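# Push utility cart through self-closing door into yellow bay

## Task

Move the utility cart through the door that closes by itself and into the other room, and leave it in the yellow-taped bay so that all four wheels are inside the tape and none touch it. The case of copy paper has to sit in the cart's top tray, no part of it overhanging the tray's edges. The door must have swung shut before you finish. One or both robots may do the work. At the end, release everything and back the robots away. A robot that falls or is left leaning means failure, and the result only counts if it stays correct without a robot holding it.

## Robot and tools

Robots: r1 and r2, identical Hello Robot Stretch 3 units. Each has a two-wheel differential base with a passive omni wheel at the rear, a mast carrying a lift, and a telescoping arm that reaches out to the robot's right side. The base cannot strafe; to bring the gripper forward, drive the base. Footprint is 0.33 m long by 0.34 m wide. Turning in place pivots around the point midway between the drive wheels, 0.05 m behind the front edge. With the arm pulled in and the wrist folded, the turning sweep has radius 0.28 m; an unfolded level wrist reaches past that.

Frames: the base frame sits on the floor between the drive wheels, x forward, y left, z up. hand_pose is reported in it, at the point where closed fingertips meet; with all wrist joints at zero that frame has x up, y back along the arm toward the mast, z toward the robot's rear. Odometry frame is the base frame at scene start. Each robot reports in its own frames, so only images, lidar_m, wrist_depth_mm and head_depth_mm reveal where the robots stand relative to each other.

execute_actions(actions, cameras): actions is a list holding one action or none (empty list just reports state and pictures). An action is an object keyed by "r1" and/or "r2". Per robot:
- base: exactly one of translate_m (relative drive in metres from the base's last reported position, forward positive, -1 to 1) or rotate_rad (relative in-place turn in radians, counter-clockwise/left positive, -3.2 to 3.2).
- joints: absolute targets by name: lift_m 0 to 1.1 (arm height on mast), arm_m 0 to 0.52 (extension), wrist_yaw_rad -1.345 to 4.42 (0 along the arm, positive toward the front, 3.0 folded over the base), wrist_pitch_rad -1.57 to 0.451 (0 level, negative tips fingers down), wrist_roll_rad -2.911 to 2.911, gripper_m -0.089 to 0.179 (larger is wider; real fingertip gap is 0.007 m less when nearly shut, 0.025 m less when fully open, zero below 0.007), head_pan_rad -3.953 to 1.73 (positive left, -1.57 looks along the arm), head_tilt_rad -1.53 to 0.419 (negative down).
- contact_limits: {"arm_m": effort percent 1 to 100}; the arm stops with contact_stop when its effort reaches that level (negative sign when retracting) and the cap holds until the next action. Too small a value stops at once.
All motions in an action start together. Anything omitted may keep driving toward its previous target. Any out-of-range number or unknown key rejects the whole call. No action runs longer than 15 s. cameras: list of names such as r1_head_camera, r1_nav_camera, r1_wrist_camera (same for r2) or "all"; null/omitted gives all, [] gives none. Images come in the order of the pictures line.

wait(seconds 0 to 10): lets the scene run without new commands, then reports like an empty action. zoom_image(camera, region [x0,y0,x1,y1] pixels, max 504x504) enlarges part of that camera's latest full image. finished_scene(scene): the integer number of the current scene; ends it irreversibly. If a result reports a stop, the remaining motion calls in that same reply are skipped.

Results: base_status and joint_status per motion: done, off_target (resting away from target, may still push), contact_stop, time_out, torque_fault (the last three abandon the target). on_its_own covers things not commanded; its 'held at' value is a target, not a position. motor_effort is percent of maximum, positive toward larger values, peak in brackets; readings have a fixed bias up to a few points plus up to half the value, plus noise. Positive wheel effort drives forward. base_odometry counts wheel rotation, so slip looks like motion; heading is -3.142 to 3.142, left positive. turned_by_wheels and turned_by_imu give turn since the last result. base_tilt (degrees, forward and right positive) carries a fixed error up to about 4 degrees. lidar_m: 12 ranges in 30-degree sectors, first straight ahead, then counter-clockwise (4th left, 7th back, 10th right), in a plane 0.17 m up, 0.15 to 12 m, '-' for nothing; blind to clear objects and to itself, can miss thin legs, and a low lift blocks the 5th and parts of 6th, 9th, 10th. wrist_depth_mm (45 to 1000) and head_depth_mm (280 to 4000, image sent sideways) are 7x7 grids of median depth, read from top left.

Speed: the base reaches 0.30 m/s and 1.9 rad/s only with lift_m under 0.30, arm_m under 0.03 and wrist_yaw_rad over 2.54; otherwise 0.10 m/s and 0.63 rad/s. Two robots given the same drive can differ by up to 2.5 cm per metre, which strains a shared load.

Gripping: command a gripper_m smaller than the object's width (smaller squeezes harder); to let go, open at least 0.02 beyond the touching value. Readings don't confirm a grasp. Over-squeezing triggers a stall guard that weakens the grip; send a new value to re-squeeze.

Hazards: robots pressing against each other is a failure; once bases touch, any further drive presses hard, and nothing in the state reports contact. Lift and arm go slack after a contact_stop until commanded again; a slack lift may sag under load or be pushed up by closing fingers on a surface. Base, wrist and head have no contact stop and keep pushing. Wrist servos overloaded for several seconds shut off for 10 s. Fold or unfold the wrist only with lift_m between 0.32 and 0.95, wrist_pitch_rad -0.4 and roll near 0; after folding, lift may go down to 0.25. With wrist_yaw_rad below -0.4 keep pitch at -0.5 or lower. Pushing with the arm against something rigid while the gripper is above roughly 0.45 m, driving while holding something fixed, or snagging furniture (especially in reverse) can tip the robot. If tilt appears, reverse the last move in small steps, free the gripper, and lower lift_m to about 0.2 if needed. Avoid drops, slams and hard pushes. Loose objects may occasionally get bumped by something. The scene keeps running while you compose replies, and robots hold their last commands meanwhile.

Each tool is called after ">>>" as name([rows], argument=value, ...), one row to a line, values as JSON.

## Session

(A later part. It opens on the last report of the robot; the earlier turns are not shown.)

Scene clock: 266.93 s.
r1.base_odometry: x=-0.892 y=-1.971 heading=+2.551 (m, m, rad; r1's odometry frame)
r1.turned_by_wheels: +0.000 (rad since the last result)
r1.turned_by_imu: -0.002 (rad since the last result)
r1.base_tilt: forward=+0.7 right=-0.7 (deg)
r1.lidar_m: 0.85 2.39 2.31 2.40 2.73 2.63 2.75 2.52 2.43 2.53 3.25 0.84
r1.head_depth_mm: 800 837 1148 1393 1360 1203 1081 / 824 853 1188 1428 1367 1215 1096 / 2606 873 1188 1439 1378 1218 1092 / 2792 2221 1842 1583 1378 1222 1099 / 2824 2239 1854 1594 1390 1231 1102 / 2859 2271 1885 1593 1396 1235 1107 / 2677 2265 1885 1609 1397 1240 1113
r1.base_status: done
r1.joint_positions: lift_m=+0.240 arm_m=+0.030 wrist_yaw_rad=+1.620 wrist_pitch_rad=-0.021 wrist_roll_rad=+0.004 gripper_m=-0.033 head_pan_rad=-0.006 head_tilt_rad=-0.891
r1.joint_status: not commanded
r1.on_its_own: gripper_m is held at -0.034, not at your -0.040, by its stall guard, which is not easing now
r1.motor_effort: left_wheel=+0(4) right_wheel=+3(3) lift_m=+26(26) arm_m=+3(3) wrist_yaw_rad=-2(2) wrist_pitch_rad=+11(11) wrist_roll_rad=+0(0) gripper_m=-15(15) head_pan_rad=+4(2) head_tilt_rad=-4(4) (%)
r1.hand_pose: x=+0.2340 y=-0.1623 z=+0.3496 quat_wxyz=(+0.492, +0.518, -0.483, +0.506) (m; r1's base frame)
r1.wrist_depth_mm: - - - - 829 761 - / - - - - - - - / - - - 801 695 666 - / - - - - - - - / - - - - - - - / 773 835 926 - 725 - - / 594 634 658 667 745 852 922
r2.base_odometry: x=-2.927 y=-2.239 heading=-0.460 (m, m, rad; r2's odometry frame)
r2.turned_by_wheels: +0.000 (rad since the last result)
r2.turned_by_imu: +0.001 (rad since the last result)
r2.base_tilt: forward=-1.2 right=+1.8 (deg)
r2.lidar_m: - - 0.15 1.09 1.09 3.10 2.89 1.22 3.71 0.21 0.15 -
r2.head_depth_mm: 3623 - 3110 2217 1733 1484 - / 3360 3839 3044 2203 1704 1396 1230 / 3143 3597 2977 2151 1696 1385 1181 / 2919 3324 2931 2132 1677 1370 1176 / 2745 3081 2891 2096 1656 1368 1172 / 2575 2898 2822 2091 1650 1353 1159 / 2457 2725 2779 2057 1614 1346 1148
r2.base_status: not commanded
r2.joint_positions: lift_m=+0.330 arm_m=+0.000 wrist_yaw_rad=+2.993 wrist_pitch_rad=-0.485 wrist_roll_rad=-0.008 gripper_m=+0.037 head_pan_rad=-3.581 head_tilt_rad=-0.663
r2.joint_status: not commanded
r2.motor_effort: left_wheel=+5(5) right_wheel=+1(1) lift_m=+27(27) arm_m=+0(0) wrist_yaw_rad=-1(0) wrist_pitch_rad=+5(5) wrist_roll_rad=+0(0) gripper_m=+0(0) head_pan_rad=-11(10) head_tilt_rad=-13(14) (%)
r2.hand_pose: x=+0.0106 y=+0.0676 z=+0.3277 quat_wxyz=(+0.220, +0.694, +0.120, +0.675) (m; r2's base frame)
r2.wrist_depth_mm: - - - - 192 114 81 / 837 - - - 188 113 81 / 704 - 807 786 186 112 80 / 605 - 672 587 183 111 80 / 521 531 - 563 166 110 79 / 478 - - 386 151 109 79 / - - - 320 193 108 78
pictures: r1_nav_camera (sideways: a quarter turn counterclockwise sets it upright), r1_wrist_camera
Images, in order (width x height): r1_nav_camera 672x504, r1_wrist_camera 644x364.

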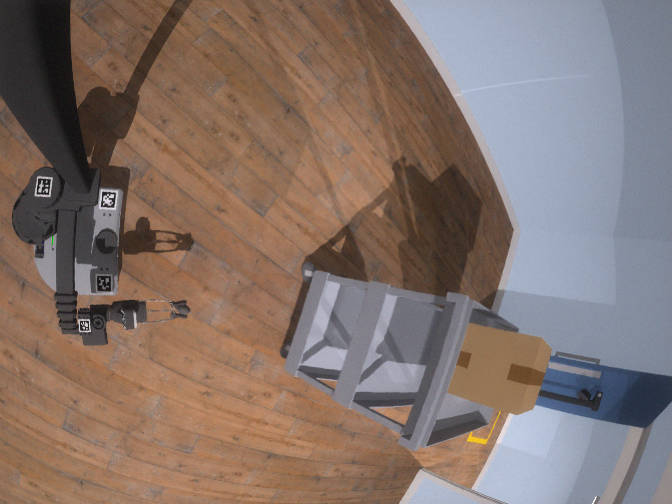

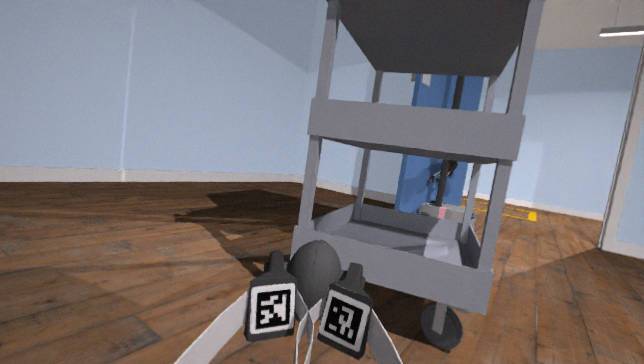

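>>> execute_actions([
  {"r1":{"base":{"rotate_rad":-1.1},"joints":{"lift_m":0.29,"arm_m":0,"wrist_yaw_rad":2.7,"wrist_pitch_rad":-0.3}}},
], cameras=[])

>>> execute_actions([
  {"r1":{"base":{"translate_m":1}}},
], cameras=[])

>>> execute_actions([
  {"r1":{"base":{"rotate_rad":0.75}}},
], cameras=[])

>>> execute_actions([
  {"r1":{"base":{"translate_m":1}}},
], cameras=[])

>>> execute_actions([
  {"r1":{"base":{"translate_m":0.25}}},
], cameras=[])

>>> execute_actions([
  {"r1":{"base":{"rotate_rad":2.4},"joints":{"wrist_yaw_rad":1.8,"wrist_pitch_rad":-0.7,"gripper_m":0.06}}},
], cameras=["r1_nav_camera","r1_wrist_camera"])

Scene clock: 284.03 s.
r1.base_odometry: x=-0.892 y=-1.971 heading=+1.451 (m, m, rad; r1's odometry frame)
r1.turned_by_wheels: -1.100 (rad since the last result)
r1.turned_by_imu: -1.100 (rad since the last result)
r1.base_tilt: forward=+0.7 right=-0.7 (deg)
r1.lidar_m: 3.29 0.84 0.84 2.42 2.31 2.37 2.76 2.63 2.70 2.56 2.43 2.50
r1.head_depth_mm: 2614 2178 1822 1547 1360 1206 1086 / 2716 2204 1817 1563 1362 1213 1091 / 2742 2212 1827 1569 1366 1215 1093 / 2780 2229 1856 1579 1379 1222 1102 / 2825 2244 1866 1587 1393 1228 1109 / 2858 2271 1881 1597 1391 1239 1107 / 2742 2289 1896 1397 1382 1239 1117
r1.base_status: done
r1.joint_positions: lift_m=+0.290 arm_m=+0.000 wrist_yaw_rad=+2.697 wrist_pitch_rad=-0.316 wrist_roll_rad=+0.004 gripper_m=-0.033 head_pan_rad=-0.006 head_tilt_rad=-0.891
r1.joint_status: all done
r1.on_its_own: gripper_m is held at -0.034, not at your -0.040, by its stall guard, which is not easing now
r1.motor_effort: left_wheel=+2(7) right_wheel=-2(8) lift_m=+44(45) arm_m=-5(6) wrist_yaw_rad=+2(3) wrist_pitch_rad=+9(11) wrist_roll_rad=+0(0) gripper_m=-15(15) head_pan_rad=+4(4) head_tilt_rad=-4(4) (%)
r1.hand_pose: x=+0.0802 y=+0.0677 z=+0.3258 quat_wxyz=(+0.263, +0.707, -0.046, +0.655) (m; r1's base frame)
r1.wrist_depth_mm: - - - - 791 737 - / - - - - - - - / - - - - - - - / 901 949 - - 924 838 - / 695 724 760 849 874 930 - / 557 581 618 - 674 719 770 / - 478 496 502 557 575 602
r2.base_odometry: x=-2.927 y=-2.239 heading=-0.460 (m, m, rad; r2's odometry frame)
r2.turned_by_wheels: +0.000 (rad since the last result)
r2.turned_by_imu: +0.001 (rad since the last result)
r2.base_tilt: forward=-1.2 right=+1.7 (deg)
r2.lidar_m: - - 0.15 1.09 1.09 3.10 2.90 1.22 3.73 0.22 0.15 -
r2.head_depth_mm: 3619 - 3054 2205 1713 1480 - / 3374 3891 3026 2160 1701 1399 1224 / 3105 3570 2959 2179 1695 1391 1181 / 2930 3300 2922 2115 1687 1383 1161 / 2694 3075 2892 2091 1652 1367 1173 / 2583 2891 2851 2083 1641 1358 1158 / 2453 2727 2761 2054 1631 1346 1149
r2.base_status: not commanded
r2.joint_positions: lift_m=+0.330 arm_m=+0.000 wrist_yaw_rad=+2.993 wrist_pitch_rad=-0.485 wrist_roll_rad=-0.008 gripper_m=+0.037 head_pan_rad=-3.581 head_tilt_rad=-0.663
r2.joint_status: not commanded
r2.motor_effort: left_wheel=+5(5) right_wheel=+1(1) lift_m=+27(26) arm_m=+0(0) wrist_yaw_rad=-1(1) wrist_pitch_rad=+5(4) wrist_roll_rad=+0(0) gripper_m=+0(0) head_pan_rad=-12(11) head_tilt_rad=-13(13) (%)
r2.hand_pose: x=+0.0106 y=+0.0676 z=+0.3277 quat_wxyz=(+0.220, +0.694, +0.120, +0.675) (m; r2's base frame)
r2.wrist_depth_mm: - - - - 192 114 81 / 860 - - - 188 113 81 / 706 - 796 775 187 112 80 / 609 - 673 583 183 111 80 / 527 540 - 565 166 110 79 / 472 - - 389 151 109 79 / - - - 320 194 108 78
pictures: none
No camera images: the call's "cameras" was empty. Leave "cameras" out to get every camera's image.

Scene clock: 289.13 s.
r1.base_odometry: x=-0.773 y=-0.978 heading=+1.451 (m, m, rad; r1's odometry frame)
r1.turned_by_wheels: +0.000 (rad since the last result)
r1.turned_by_imu: +0.002 (rad since the last result)
r1.base_tilt: forward=+0.7 right=-0.7 (deg)
r1.lidar_m: 2.42 2.31 1.73 0.51 0.49 2.91 3.63 3.45 2.81 2.00 1.90 1.95
r1.head_depth_mm: 2138 2167 1816 1557 1354 1209 1085 / 2396 2204 1819 1563 1358 1210 1091 / 2576 2204 1831 1570 1363 1219 1095 / 2501 2228 1848 1583 1379 1225 1100 / 2333 2257 1864 1582 1382 1230 1103 / 2198 2267 1883 1604 1395 1239 1110 / 2091 2212 1891 1601 1403 1241 1111
r1.base_status: done
r1.joint_positions: lift_m=+0.290 arm_m=+0.000 wrist_yaw_rad=+2.698 wrist_pitch_rad=-0.317 wrist_roll_rad=+0.004 gripper_m=-0.033 head_pan_rad=-0.006 head_tilt_rad=-0.891
r1.joint_status: not commanded
r1.on_its_own: gripper_m is held at -0.034, not at your -0.040, by its stall guard, which is not easing now
r1.motor_effort: left_wheel=+2(8) right_wheel=-1(5) lift_m=+44(44) arm_m=-5(6) wrist_yaw_rad=+2(2) wrist_pitch_rad=+10(10) wrist_roll_rad=+0(0) gripper_m=-15(15) head_pan_rad=+3(3) head_tilt_rad=-4(4) (%)
r1.hand_pose: x=+0.0801 y=+0.0677 z=+0.3255 quat_wxyz=(+0.263, +0.707, -0.045, +0.655) (m; r1's base frame)
r1.wrist_depth_mm: - - 818 - - - - / - - - - - - - / 807 954 976 - - - - / 495 593 957 - - - - / 632 724 772 854 866 956 - / 565 580 618 - 670 720 768 / - 481 492 500 556 576 606
r2.base_odometry: x=-2.927 y=-2.239 heading=-0.460 (m, m, rad; r2's odometry frame)
r2.turned_by_wheels: +0.000 (rad since the last result)
r2.turned_by_imu: +0.001 (rad since the last result)
r2.base_tilt: forward=-1.2 right=+1.8 (deg)
r2.lidar_m: - - 0.15 1.09 1.09 3.11 2.89 1.22 3.69 0.22 0.15 -
r2.head_depth_mm: 3524 - 3060 2100 1739 1491 - / 3384 3868 3029 2189 1700 1400 1228 / 3140 3563 3009 2163 1698 1398 1177 / 2914 3294 2939 2122 1671 1382 1170 / 2764 3082 2899 2089 1673 1370 1180 / 2594 2894 2840 2101 1646 1352 1155 / 2450 2706 2836 2063 1641 1345 1149
r2.base_status: not commanded
r2.joint_positions: lift_m=+0.330 arm_m=+0.000 wrist_yaw_rad=+2.993 wrist_pitch_rad=-0.485 wrist_roll_rad=-0.008 gripper_m=+0.037 head_pan_rad=-3.581 head_tilt_rad=-0.663
r2.joint_status: not commanded
r2.motor_effort: left_wheel=+5(5) right_wheel=+1(2) lift_m=+27(27) arm_m=+0(0) wrist_yaw_rad=-2(1) wrist_pitch_rad=+5(5) wrist_roll_rad=+0(0) gripper_m=+0(0) head_pan_rad=-10(10) head_tilt_rad=-13(13) (%)
r2.hand_pose: x=+0.0106 y=+0.0676 z=+0.3277 quat_wxyz=(+0.220, +0.694, +0.120, +0.675) (m; r2's base frame)
r2.wrist_depth_mm: - - - - 192 114 81 / 847 - - 999 189 113 81 / 709 - 813 775 185 112 80 / 612 - 668 581 183 111 80 / 524 536 - 565 166 110 79 / 470 - - 389 151 109 79 / - - - 321 193 108 78
pictures: none
No camera images: the call's "cameras" was empty. Leave "cameras" out to get every camera's image.

Scene clock: 290.90 s.
r1.base_odometry: x=-0.773 y=-0.978 heading=+2.201 (m, m, rad; r1's odometry frame)
r1.turned_by_wheels: +0.750 (rad since the last result)
r1.turned_by_imu: +0.748 (rad since the last result)
r1.base_tilt: forward=+0.6 right=-0.7 (deg)
r1.lidar_m: 2.28 0.66 0.47 0.48 3.15 3.47 3.46 2.31 1.91 1.90 2.11 2.32
r1.head_depth_mm: 2035 2170 1813 1555 1353 1205 1088 / 2110 2195 1824 1564 1366 1210 1093 / 2748 2213 1824 1567 1375 1220 1092 / 2794 2237 1840 1590 1380 1234 1101 / 2822 2267 1853 1584 1387 1233 1110 / 2766 2219 1862 1605 1402 1235 1109 / 1795 1940 1863 1616 1349 1219 1108
r1.base_status: done
r1.joint_positions: lift_m=+0.290 arm_m=+0.000 wrist_yaw_rad=+2.698 wrist_pitch_rad=-0.317 wrist_roll_rad=+0.004 gripper_m=-0.033 head_pan_rad=-0.006 head_tilt_rad=-0.891
r1.joint_status: not commanded
r1.on_its_own: gripper_m is held at -0.034, not at your -0.040, by its stall guard, which is not easing now
r1.motor_effort: left_wheel=+0(5) right_wheel=+3(10) lift_m=+44(44) arm_m=-5(5) wrist_yaw_rad=+2(2) wrist_pitch_rad=+10(9) wrist_roll_rad=+0(0) gripper_m=-15(15) head_pan_rad=+2(5) head_tilt_rad=-4(3) (%)
r1.hand_pose: x=+0.0801 y=+0.0677 z=+0.3255 quat_wxyz=(+0.263, +0.707, -0.045, +0.655) (m; r1's base frame)
r1.wrist_depth_mm: - - 801 504 555 674 - / - - - - - - - / - - 924 - - - - / 906 965 891 648 739 - - / 694 725 749 804 881 954 - / 566 580 616 - 679 726 770 / - 479 493 498 557 573 607
r2.base_odometry: x=-2.927 y=-2.239 heading=-0.460 (m, m, rad; r2's odometry frame)
r2.turned_by_wheels: +0.000 (rad since the last result)
r2.turned_by_imu: +0.000 (rad since the last result)
r2.base_tilt: forward=-1.2 right=+1.7 (deg)
r2.lidar_m: - - 0.15 1.09 1.09 3.11 2.89 1.22 3.70 0.22 0.15 -
r2.head_depth_mm: 3628 - 2930 2117 1729 1484 - / 3329 3872 3069 2190 1697 1401 1233 / 3094 3576 3001 2165 1693 1391 1177 / 2912 3295 2885 2145 1679 1376 1169 / 2751 3043 2840 2107 1647 1368 1174 / 2591 2871 2836 2084 1629 1366 1151 / 2463 2706 2807 2051 1624 1344 1150
r2.base_status: not commanded
r2.joint_positions: lift_m=+0.330 arm_m=+0.000 wrist_yaw_rad=+2.993 wrist_pitch_rad=-0.485 wrist_roll_rad=-0.008 gripper_m=+0.037 head_pan_rad=-3.581 head_tilt_rad=-0.663
r2.joint_status: not commanded
r2.motor_effort: left_wheel=+5(5) right_wheel=+1(0) lift_m=+27(27) arm_m=+0(0) wrist_yaw_rad=-1(1) wrist_pitch_rad=+5(5) wrist_roll_rad=+0(0) gripper_m=+0(0) head_pan_rad=-11(11) head_tilt_rad=-13(13) (%)
r2.hand_pose: x=+0.0106 y=+0.0676 z=+0.3277 quat_wxyz=(+0.220, +0.694, +0.120, +0.675) (m; r2's base frame)
r2.wrist_depth_mm: - - - - 192 114 81 / 848 - 1000 - 189 113 81 / 703 - 793 783 185 112 80 / 601 - 688 584 183 111 80 / 521 538 - 565 165 110 79 / 477 - - 391 151 109 79 / - - - 319 194 108 78
pictures: none
No camera images: the call's "cameras" was empty. Leave "cameras" out to get every camera's image.

Scene clock: 296.00 s.
r1.base_odometry: x=-1.362 y=-0.170 heading=+2.201 (m, m, rad; r1's odometry frame)
r1.turned_by_wheels: +0.000 (rad since the last result)
r1.turned_by_imu: +0.002 (rad since the last result)
r1.base_tilt: forward=+0.7 right=-0.7 (deg)
r1.lidar_m: 4.20 0.90 0.93 2.65 0.59 0.66 4.43 2.53 2.09 2.08 1.62 1.35
r1.head_depth_mm: 2628 1428 1632 1555 1354 1206 1081 / 2729 2202 1816 1554 1359 1212 1087 / 2788 2205 1828 1572 1367 1221 1095 / 2800 2227 1857 1578 1377 1222 1100 / 2832 2246 1854 1587 1383 1227 1100 / 2879 2263 1875 1604 1395 1236 1107 / 2914 1558 1627 1409 1333 1246 1113
r1.base_status: done
r1.joint_positions: lift_m=+0.290 arm_m=+0.000 wrist_yaw_rad=+2.698 wrist_pitch_rad=-0.317 wrist_roll_rad=+0.004 gripper_m=-0.033 head_pan_rad=-0.006 head_tilt_rad=-0.891
r1.joint_status: not commanded
r1.on_its_own: gripper_m is held at -0.034, not at your -0.040, by its stall guard, which is not easing now
r1.motor_effort: left_wheel=+0(3) right_wheel=+3(13) lift_m=+44(44) arm_m=-6(5) wrist_yaw_rad=+2(2) wrist_pitch_rad=+10(9) wrist_roll_rad=+0(0) gripper_m=-14(15) head_pan_rad=+4(4) head_tilt_rad=-4(4) (%)
r1.hand_pose: x=+0.0801 y=+0.0676 z=+0.3255 quat_wxyz=(+0.263, +0.707, -0.045, +0.655) (m; r1's base frame)
r1.wrist_depth_mm: - - - - 935 694 926 / - - - - 976 974 995 / - - - - - - - / 821 952 - - 966 945 - / 683 726 768 850 868 824 - / 563 576 615 - 673 718 763 / - 482 494 504 554 576 596
r2.base_odometry: x=-2.927 y=-2.239 heading=-0.460 (m, m, rad; r2's odometry frame)
r2.turned_by_wheels: +0.000 (rad since the last result)
r2.turned_by_imu: +0.001 (rad since the last result)
r2.base_tilt: forward=-1.1 right=+1.8 (deg)
r2.lidar_m: - - 0.15 1.09 1.09 1.01 2.90 1.22 3.70 0.22 0.15 -
r2.head_depth_mm: 847 3967 3082 2197 1717 1486 - / 3351 3707 2667 1277 1659 1404 1226 / 3118 3498 2992 1993 1485 1383 1183 / 2907 3319 2932 1902 1562 1371 1168 / 2766 3104 2872 2116 1658 1367 1176 / 2606 2927 2859 2062 1643 1361 1148 / 2448 2734 2806 2048 1637 1342 1140
r2.base_status: not commanded
r2.joint_positions: lift_m=+0.330 arm_m=+0.000 wrist_yaw_rad=+2.993 wrist_pitch_rad=-0.485 wrist_roll_rad=-0.008 gripper_m=+0.037 head_pan_rad=-3.581 head_tilt_rad=-0.663
r2.joint_status: not commanded
r2.motor_effort: left_wheel=+5(5) right_wheel=+0(1) lift_m=+27(27) arm_m=+0(1) wrist_yaw_rad=-2(1) wrist_pitch_rad=+5(5) wrist_roll_rad=+0(0) gripper_m=+0(0) head_pan_rad=-11(11) head_tilt_rad=-13(14) (%)
r2.hand_pose: x=+0.0106 y=+0.0676 z=+0.3277 quat_wxyz=(+0.220, +0.694, +0.120, +0.675) (m; r2's base frame)
r2.wrist_depth_mm: - - - - 192 114 81 / 842 - 998 995 189 113 81 / 706 - 795 776 186 112 80 / 604 - 678 578 183 111 80 / 521 531 - 568 165 110 79 / 476 - - 395 151 109 79 / - - - 319 193 108 78
pictures: none
No camera images: the call's "cameras" was empty. Leave "cameras" out to get every camera's image.

Scene clock: 298.63 s.
r1.base_odometry: x=-1.509 y=+0.032 heading=+2.201 (m, m, rad; r1's odometry frame)
r1.turned_by_wheels: +0.000 (rad since the last result)
r1.turned_by_imu: +0.000 (rad since the last result)
r1.base_tilt: forward=+0.7 right=-0.7 (deg)
r1.lidar_m: 3.98 0.98 0.74 2.61 0.73 0.70 4.67 2.58 2.14 2.13 1.32 1.12
r1.head_depth_mm: 2720 2179 1683 1516 1357 1203 1086 / 2746 2191 1821 1558 1366 1212 1090 / 2763 2210 1831 1567 1369 1219 1090 / 2810 2220 1859 1579 1382 1223 1100 / 2839 2225 1866 1594 1394 1229 1102 / 2884 2258 1875 1596 1393 1237 1112 / 2911 2282 1512 1541 1243 1199 1113
r1.base_status: done
r1.joint_positions: lift_m=+0.290 arm_m=+0.000 wrist_yaw_rad=+2.698 wrist_pitch_rad=-0.318 wrist_roll_rad=+0.004 gripper_m=-0.033 head_pan_rad=-0.006 head_tilt_rad=-0.891
r1.joint_status: not commanded
r1.on_its_own: gripper_m is held at -0.034, not at your -0.040, by its stall guard, which is not easing now
r1.motor_effort: left_wheel=+0(3) right_wheel=+2(11) lift_m=+44(44) arm_m=-5(5) wrist_yaw_rad=+2(3) wrist_pitch_rad=+9(9) wrist_roll_rad=+0(1) gripper_m=-15(15) head_pan_rad=+3(3) head_tilt_rad=-4(4) (%)
r1.hand_pose: x=+0.0801 y=+0.0676 z=+0.3255 quat_wxyz=(+0.263, +0.707, -0.045, +0.655) (m; r1's base frame)
r1.wrist_depth_mm: - - - 855 656 828 845 / - - - 896 878 901 903 / - - - 955 971 962 981 / 922 973 - 995 800 - - / 695 724 765 801 711 950 - / 559 579 615 - 678 720 758 / - 481 497 495 555 573 607
r2.base_odometry: x=-2.927 y=-2.239 heading=-0.460 (m, m, rad; r2's odometry frame)
r2.turned_by_wheels: +0.000 (rad since the last result)
r2.turned_by_imu: +0.000 (rad since the last result)
r2.base_tilt: forward=-1.1 right=+1.7 (deg)
r2.lidar_m: - - 0.15 1.09 1.09 0.80 2.89 1.22 3.69 0.22 0.15 -
r2.head_depth_mm: 3565 - 3076 2220 1726 1487 - / 3346 3856 3017 2185 1713 1403 1228 / 688 766 2590 1940 1599 1384 1183 / 2937 3360 2896 2133 1381 1302 1179 / 2754 3137 2911 2021 1427 1348 1176 / 2605 2906 2844 2083 1665 1364 1156 / 2423 2713 2790 2061 1627 1344 1148
r2.base_status: not commanded
r2.joint_positions: lift_m=+0.330 arm_m=+0.000 wrist_yaw_rad=+2.993 wrist_pitch_rad=-0.485 wrist_roll_rad=-0.008 gripper_m=+0.037 head_pan_rad=-3.581 head_tilt_rad=-0.663
r2.joint_status: not commanded
r2.motor_effort: left_wheel=+5(5) right_wheel=+1(1) lift_m=+27(27) arm_m=+0(0) wrist_yaw_rad=-1(1) wrist_pitch_rad=+5(5) wrist_roll_rad=+0(0) gripper_m=+0(0) head_pan_rad=-11(12) head_tilt_rad=-13(14) (%)
r2.hand_pose: x=+0.0106 y=+0.0676 z=+0.3277 quat_wxyz=(+0.220, +0.694, +0.120, +0.675) (m; r2's base frame)
r2.wrist_depth_mm: - - - - 192 114 81 / 845 - - - 189 113 81 / 707 - 805 774 186 112 80 / 603 - 676 580 183 111 80 / 523 534 - 573 166 110 79 / 473 - - 391 151 109 79 / - - - 319 193 108 78
pictures: none
No camera images: the call's "cameras" was empty. Leave "cameras" out to get every camera's image.

Scene clock: 303.10 s.
r1.base_odometry: x=-1.509 y=+0.032 heading=-1.682 (m, m, rad; r1's odometry frame)
r1.turned_by_wheels: +2.400 (rad since the last result)
r1.turned_by_imu: +2.402 (rad since the last result)
r1.base_tilt: forward=+0.7 right=-0.7 (deg)
r1.lidar_m: 0.70 1.00 3.09 2.23 2.14 1.59 1.13 1.11 1.11 0.74 0.90 0.98
r1.head_depth_mm: 2638 2131 1807 1550 1358 1206 1083 / 980 1152 1324 1509 1362 1209 1095 / 979 866 1191 1443 1372 1224 1095 / 881 814 1117 1267 1378 1224 1099 / 883 884 1209 1498 1390 1236 1103 / 983 1304 1285 1566 1393 1234 1107 / 1049 2096 1840 1606 1399 1245 1114
r1.base_status: done
r1.joint_positions: lift_m=+0.290 arm_m=+0.000 wrist_yaw_rad=+1.803 wrist_pitch_rad=-0.711 wrist_roll_rad=+0.004 gripper_m=+0.060 head_pan_rad=-0.006 head_tilt_rad=-0.891
r1.joint_status: all done
r1.motor_effort: left_wheel=+0(5) right_wheel=+2(9) lift_m=+44(44) arm_m=-5(6) wrist_yaw_rad=-2(4) wrist_pitch_rad=+6(9) wrist_roll_rad=+0(0) gripper_m=+0(80) head_pan_rad=+4(4) head_tilt_rad=-3(4) (%)
r1.hand_pose: x=+0.1523 y=-0.1045 z=+0.2429 quat_wxyz=(+0.604, +0.673, -0.219, +0.366) (m; r1's base frame)
r1.wrist_depth_mm: 915 953 - 971 657 825 - / 714 745 784 811 878 873 1000 / 586 616 645 674 699 730 775 / 507 519 546 559 579 603 636 / 438 452 472 483 495 511 535 / 389 403 - 425 443 448 462 / 353 358 363 372 386 393 406
r2.base_odometry: x=-2.927 y=-2.239 heading=-0.460 (m, m, rad; r2's odometry frame)
r2.turned_by_wheels: +0.000 (rad since the last result)
r2.turned_by_imu: +0.001 (rad since the last result)
r2.base_tilt: forward=-1.0 right=+1.8 (deg)
r2.lidar_m: - - 0.15 1.10 1.09 0.84 2.89 1.23 3.70 0.22 0.15 -
r2.head_depth_mm: 3561 - 3107 2199 1719 1492 - / 3315 3925 2990 2201 1711 1393 1234 / 3108 3549 2996 2151 1703 1392 1174 / 2879 3344 2991 2136 1680 1347 1179 / 849 2977 2581 1255 1093 1271 1173 / 2588 2912 2810 1215 1432 1291 1155 / 2460 2764 2807 2050 1631 1344 1147
r2.base_status: not commanded
r2.joint_positions: lift_m=+0.330 arm_m=+0.000 wrist_yaw_rad=+2.993 wrist_pitch_rad=-0.485 wrist_roll_rad=-0.008 gripper_m=+0.037 head_pan_rad=-3.581 head_tilt_rad=-0.663
r2.joint_status: not commanded
r2.motor_effort: left_wheel=+5(5) right_wheel=+2(1) lift_m=+27(26) arm_m=+0(0) wrist_yaw_rad=-1(1) wrist_pitch_rad=+5(5) wrist_roll_rad=+0(0) gripper_m=+1(0) head_pan_rad=-10(10) head_tilt_rad=-13(13) (%)
r2.hand_pose: x=+0.0106 y=+0.0676 z=+0.3277 quat_wxyz=(+0.220, +0.694, +0.120, +0.675) (m; r2's base frame)
r2.wrist_depth_mm: - - - - 192 114 81 / 860 - - - 189 113 81 / 706 - 792 774 186 112 80 / 597 - 678 581 183 111 80 / 524 531 - 568 166 110 79 / 473 - - 388 151 109 79 / - - - 318 194 108 78
pictures: r1_nav_camera (sideways: a quarter turn counterclockwise sets it upright), r1_wrist_camera
Images, in order (width x height): r1_nav_camera 672x504, r1_wrist_camera 644x364.

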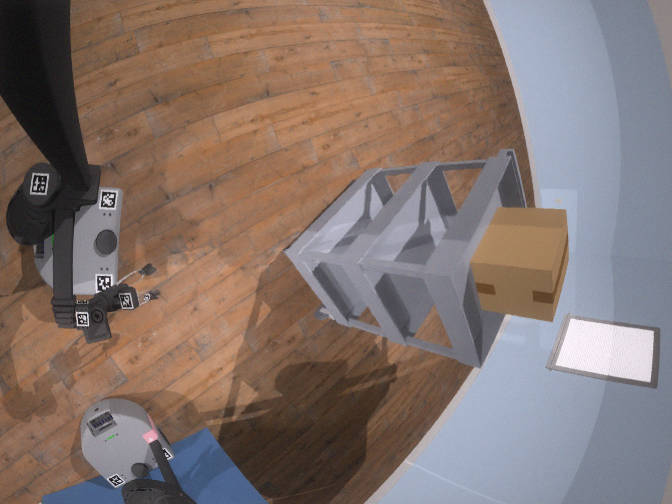

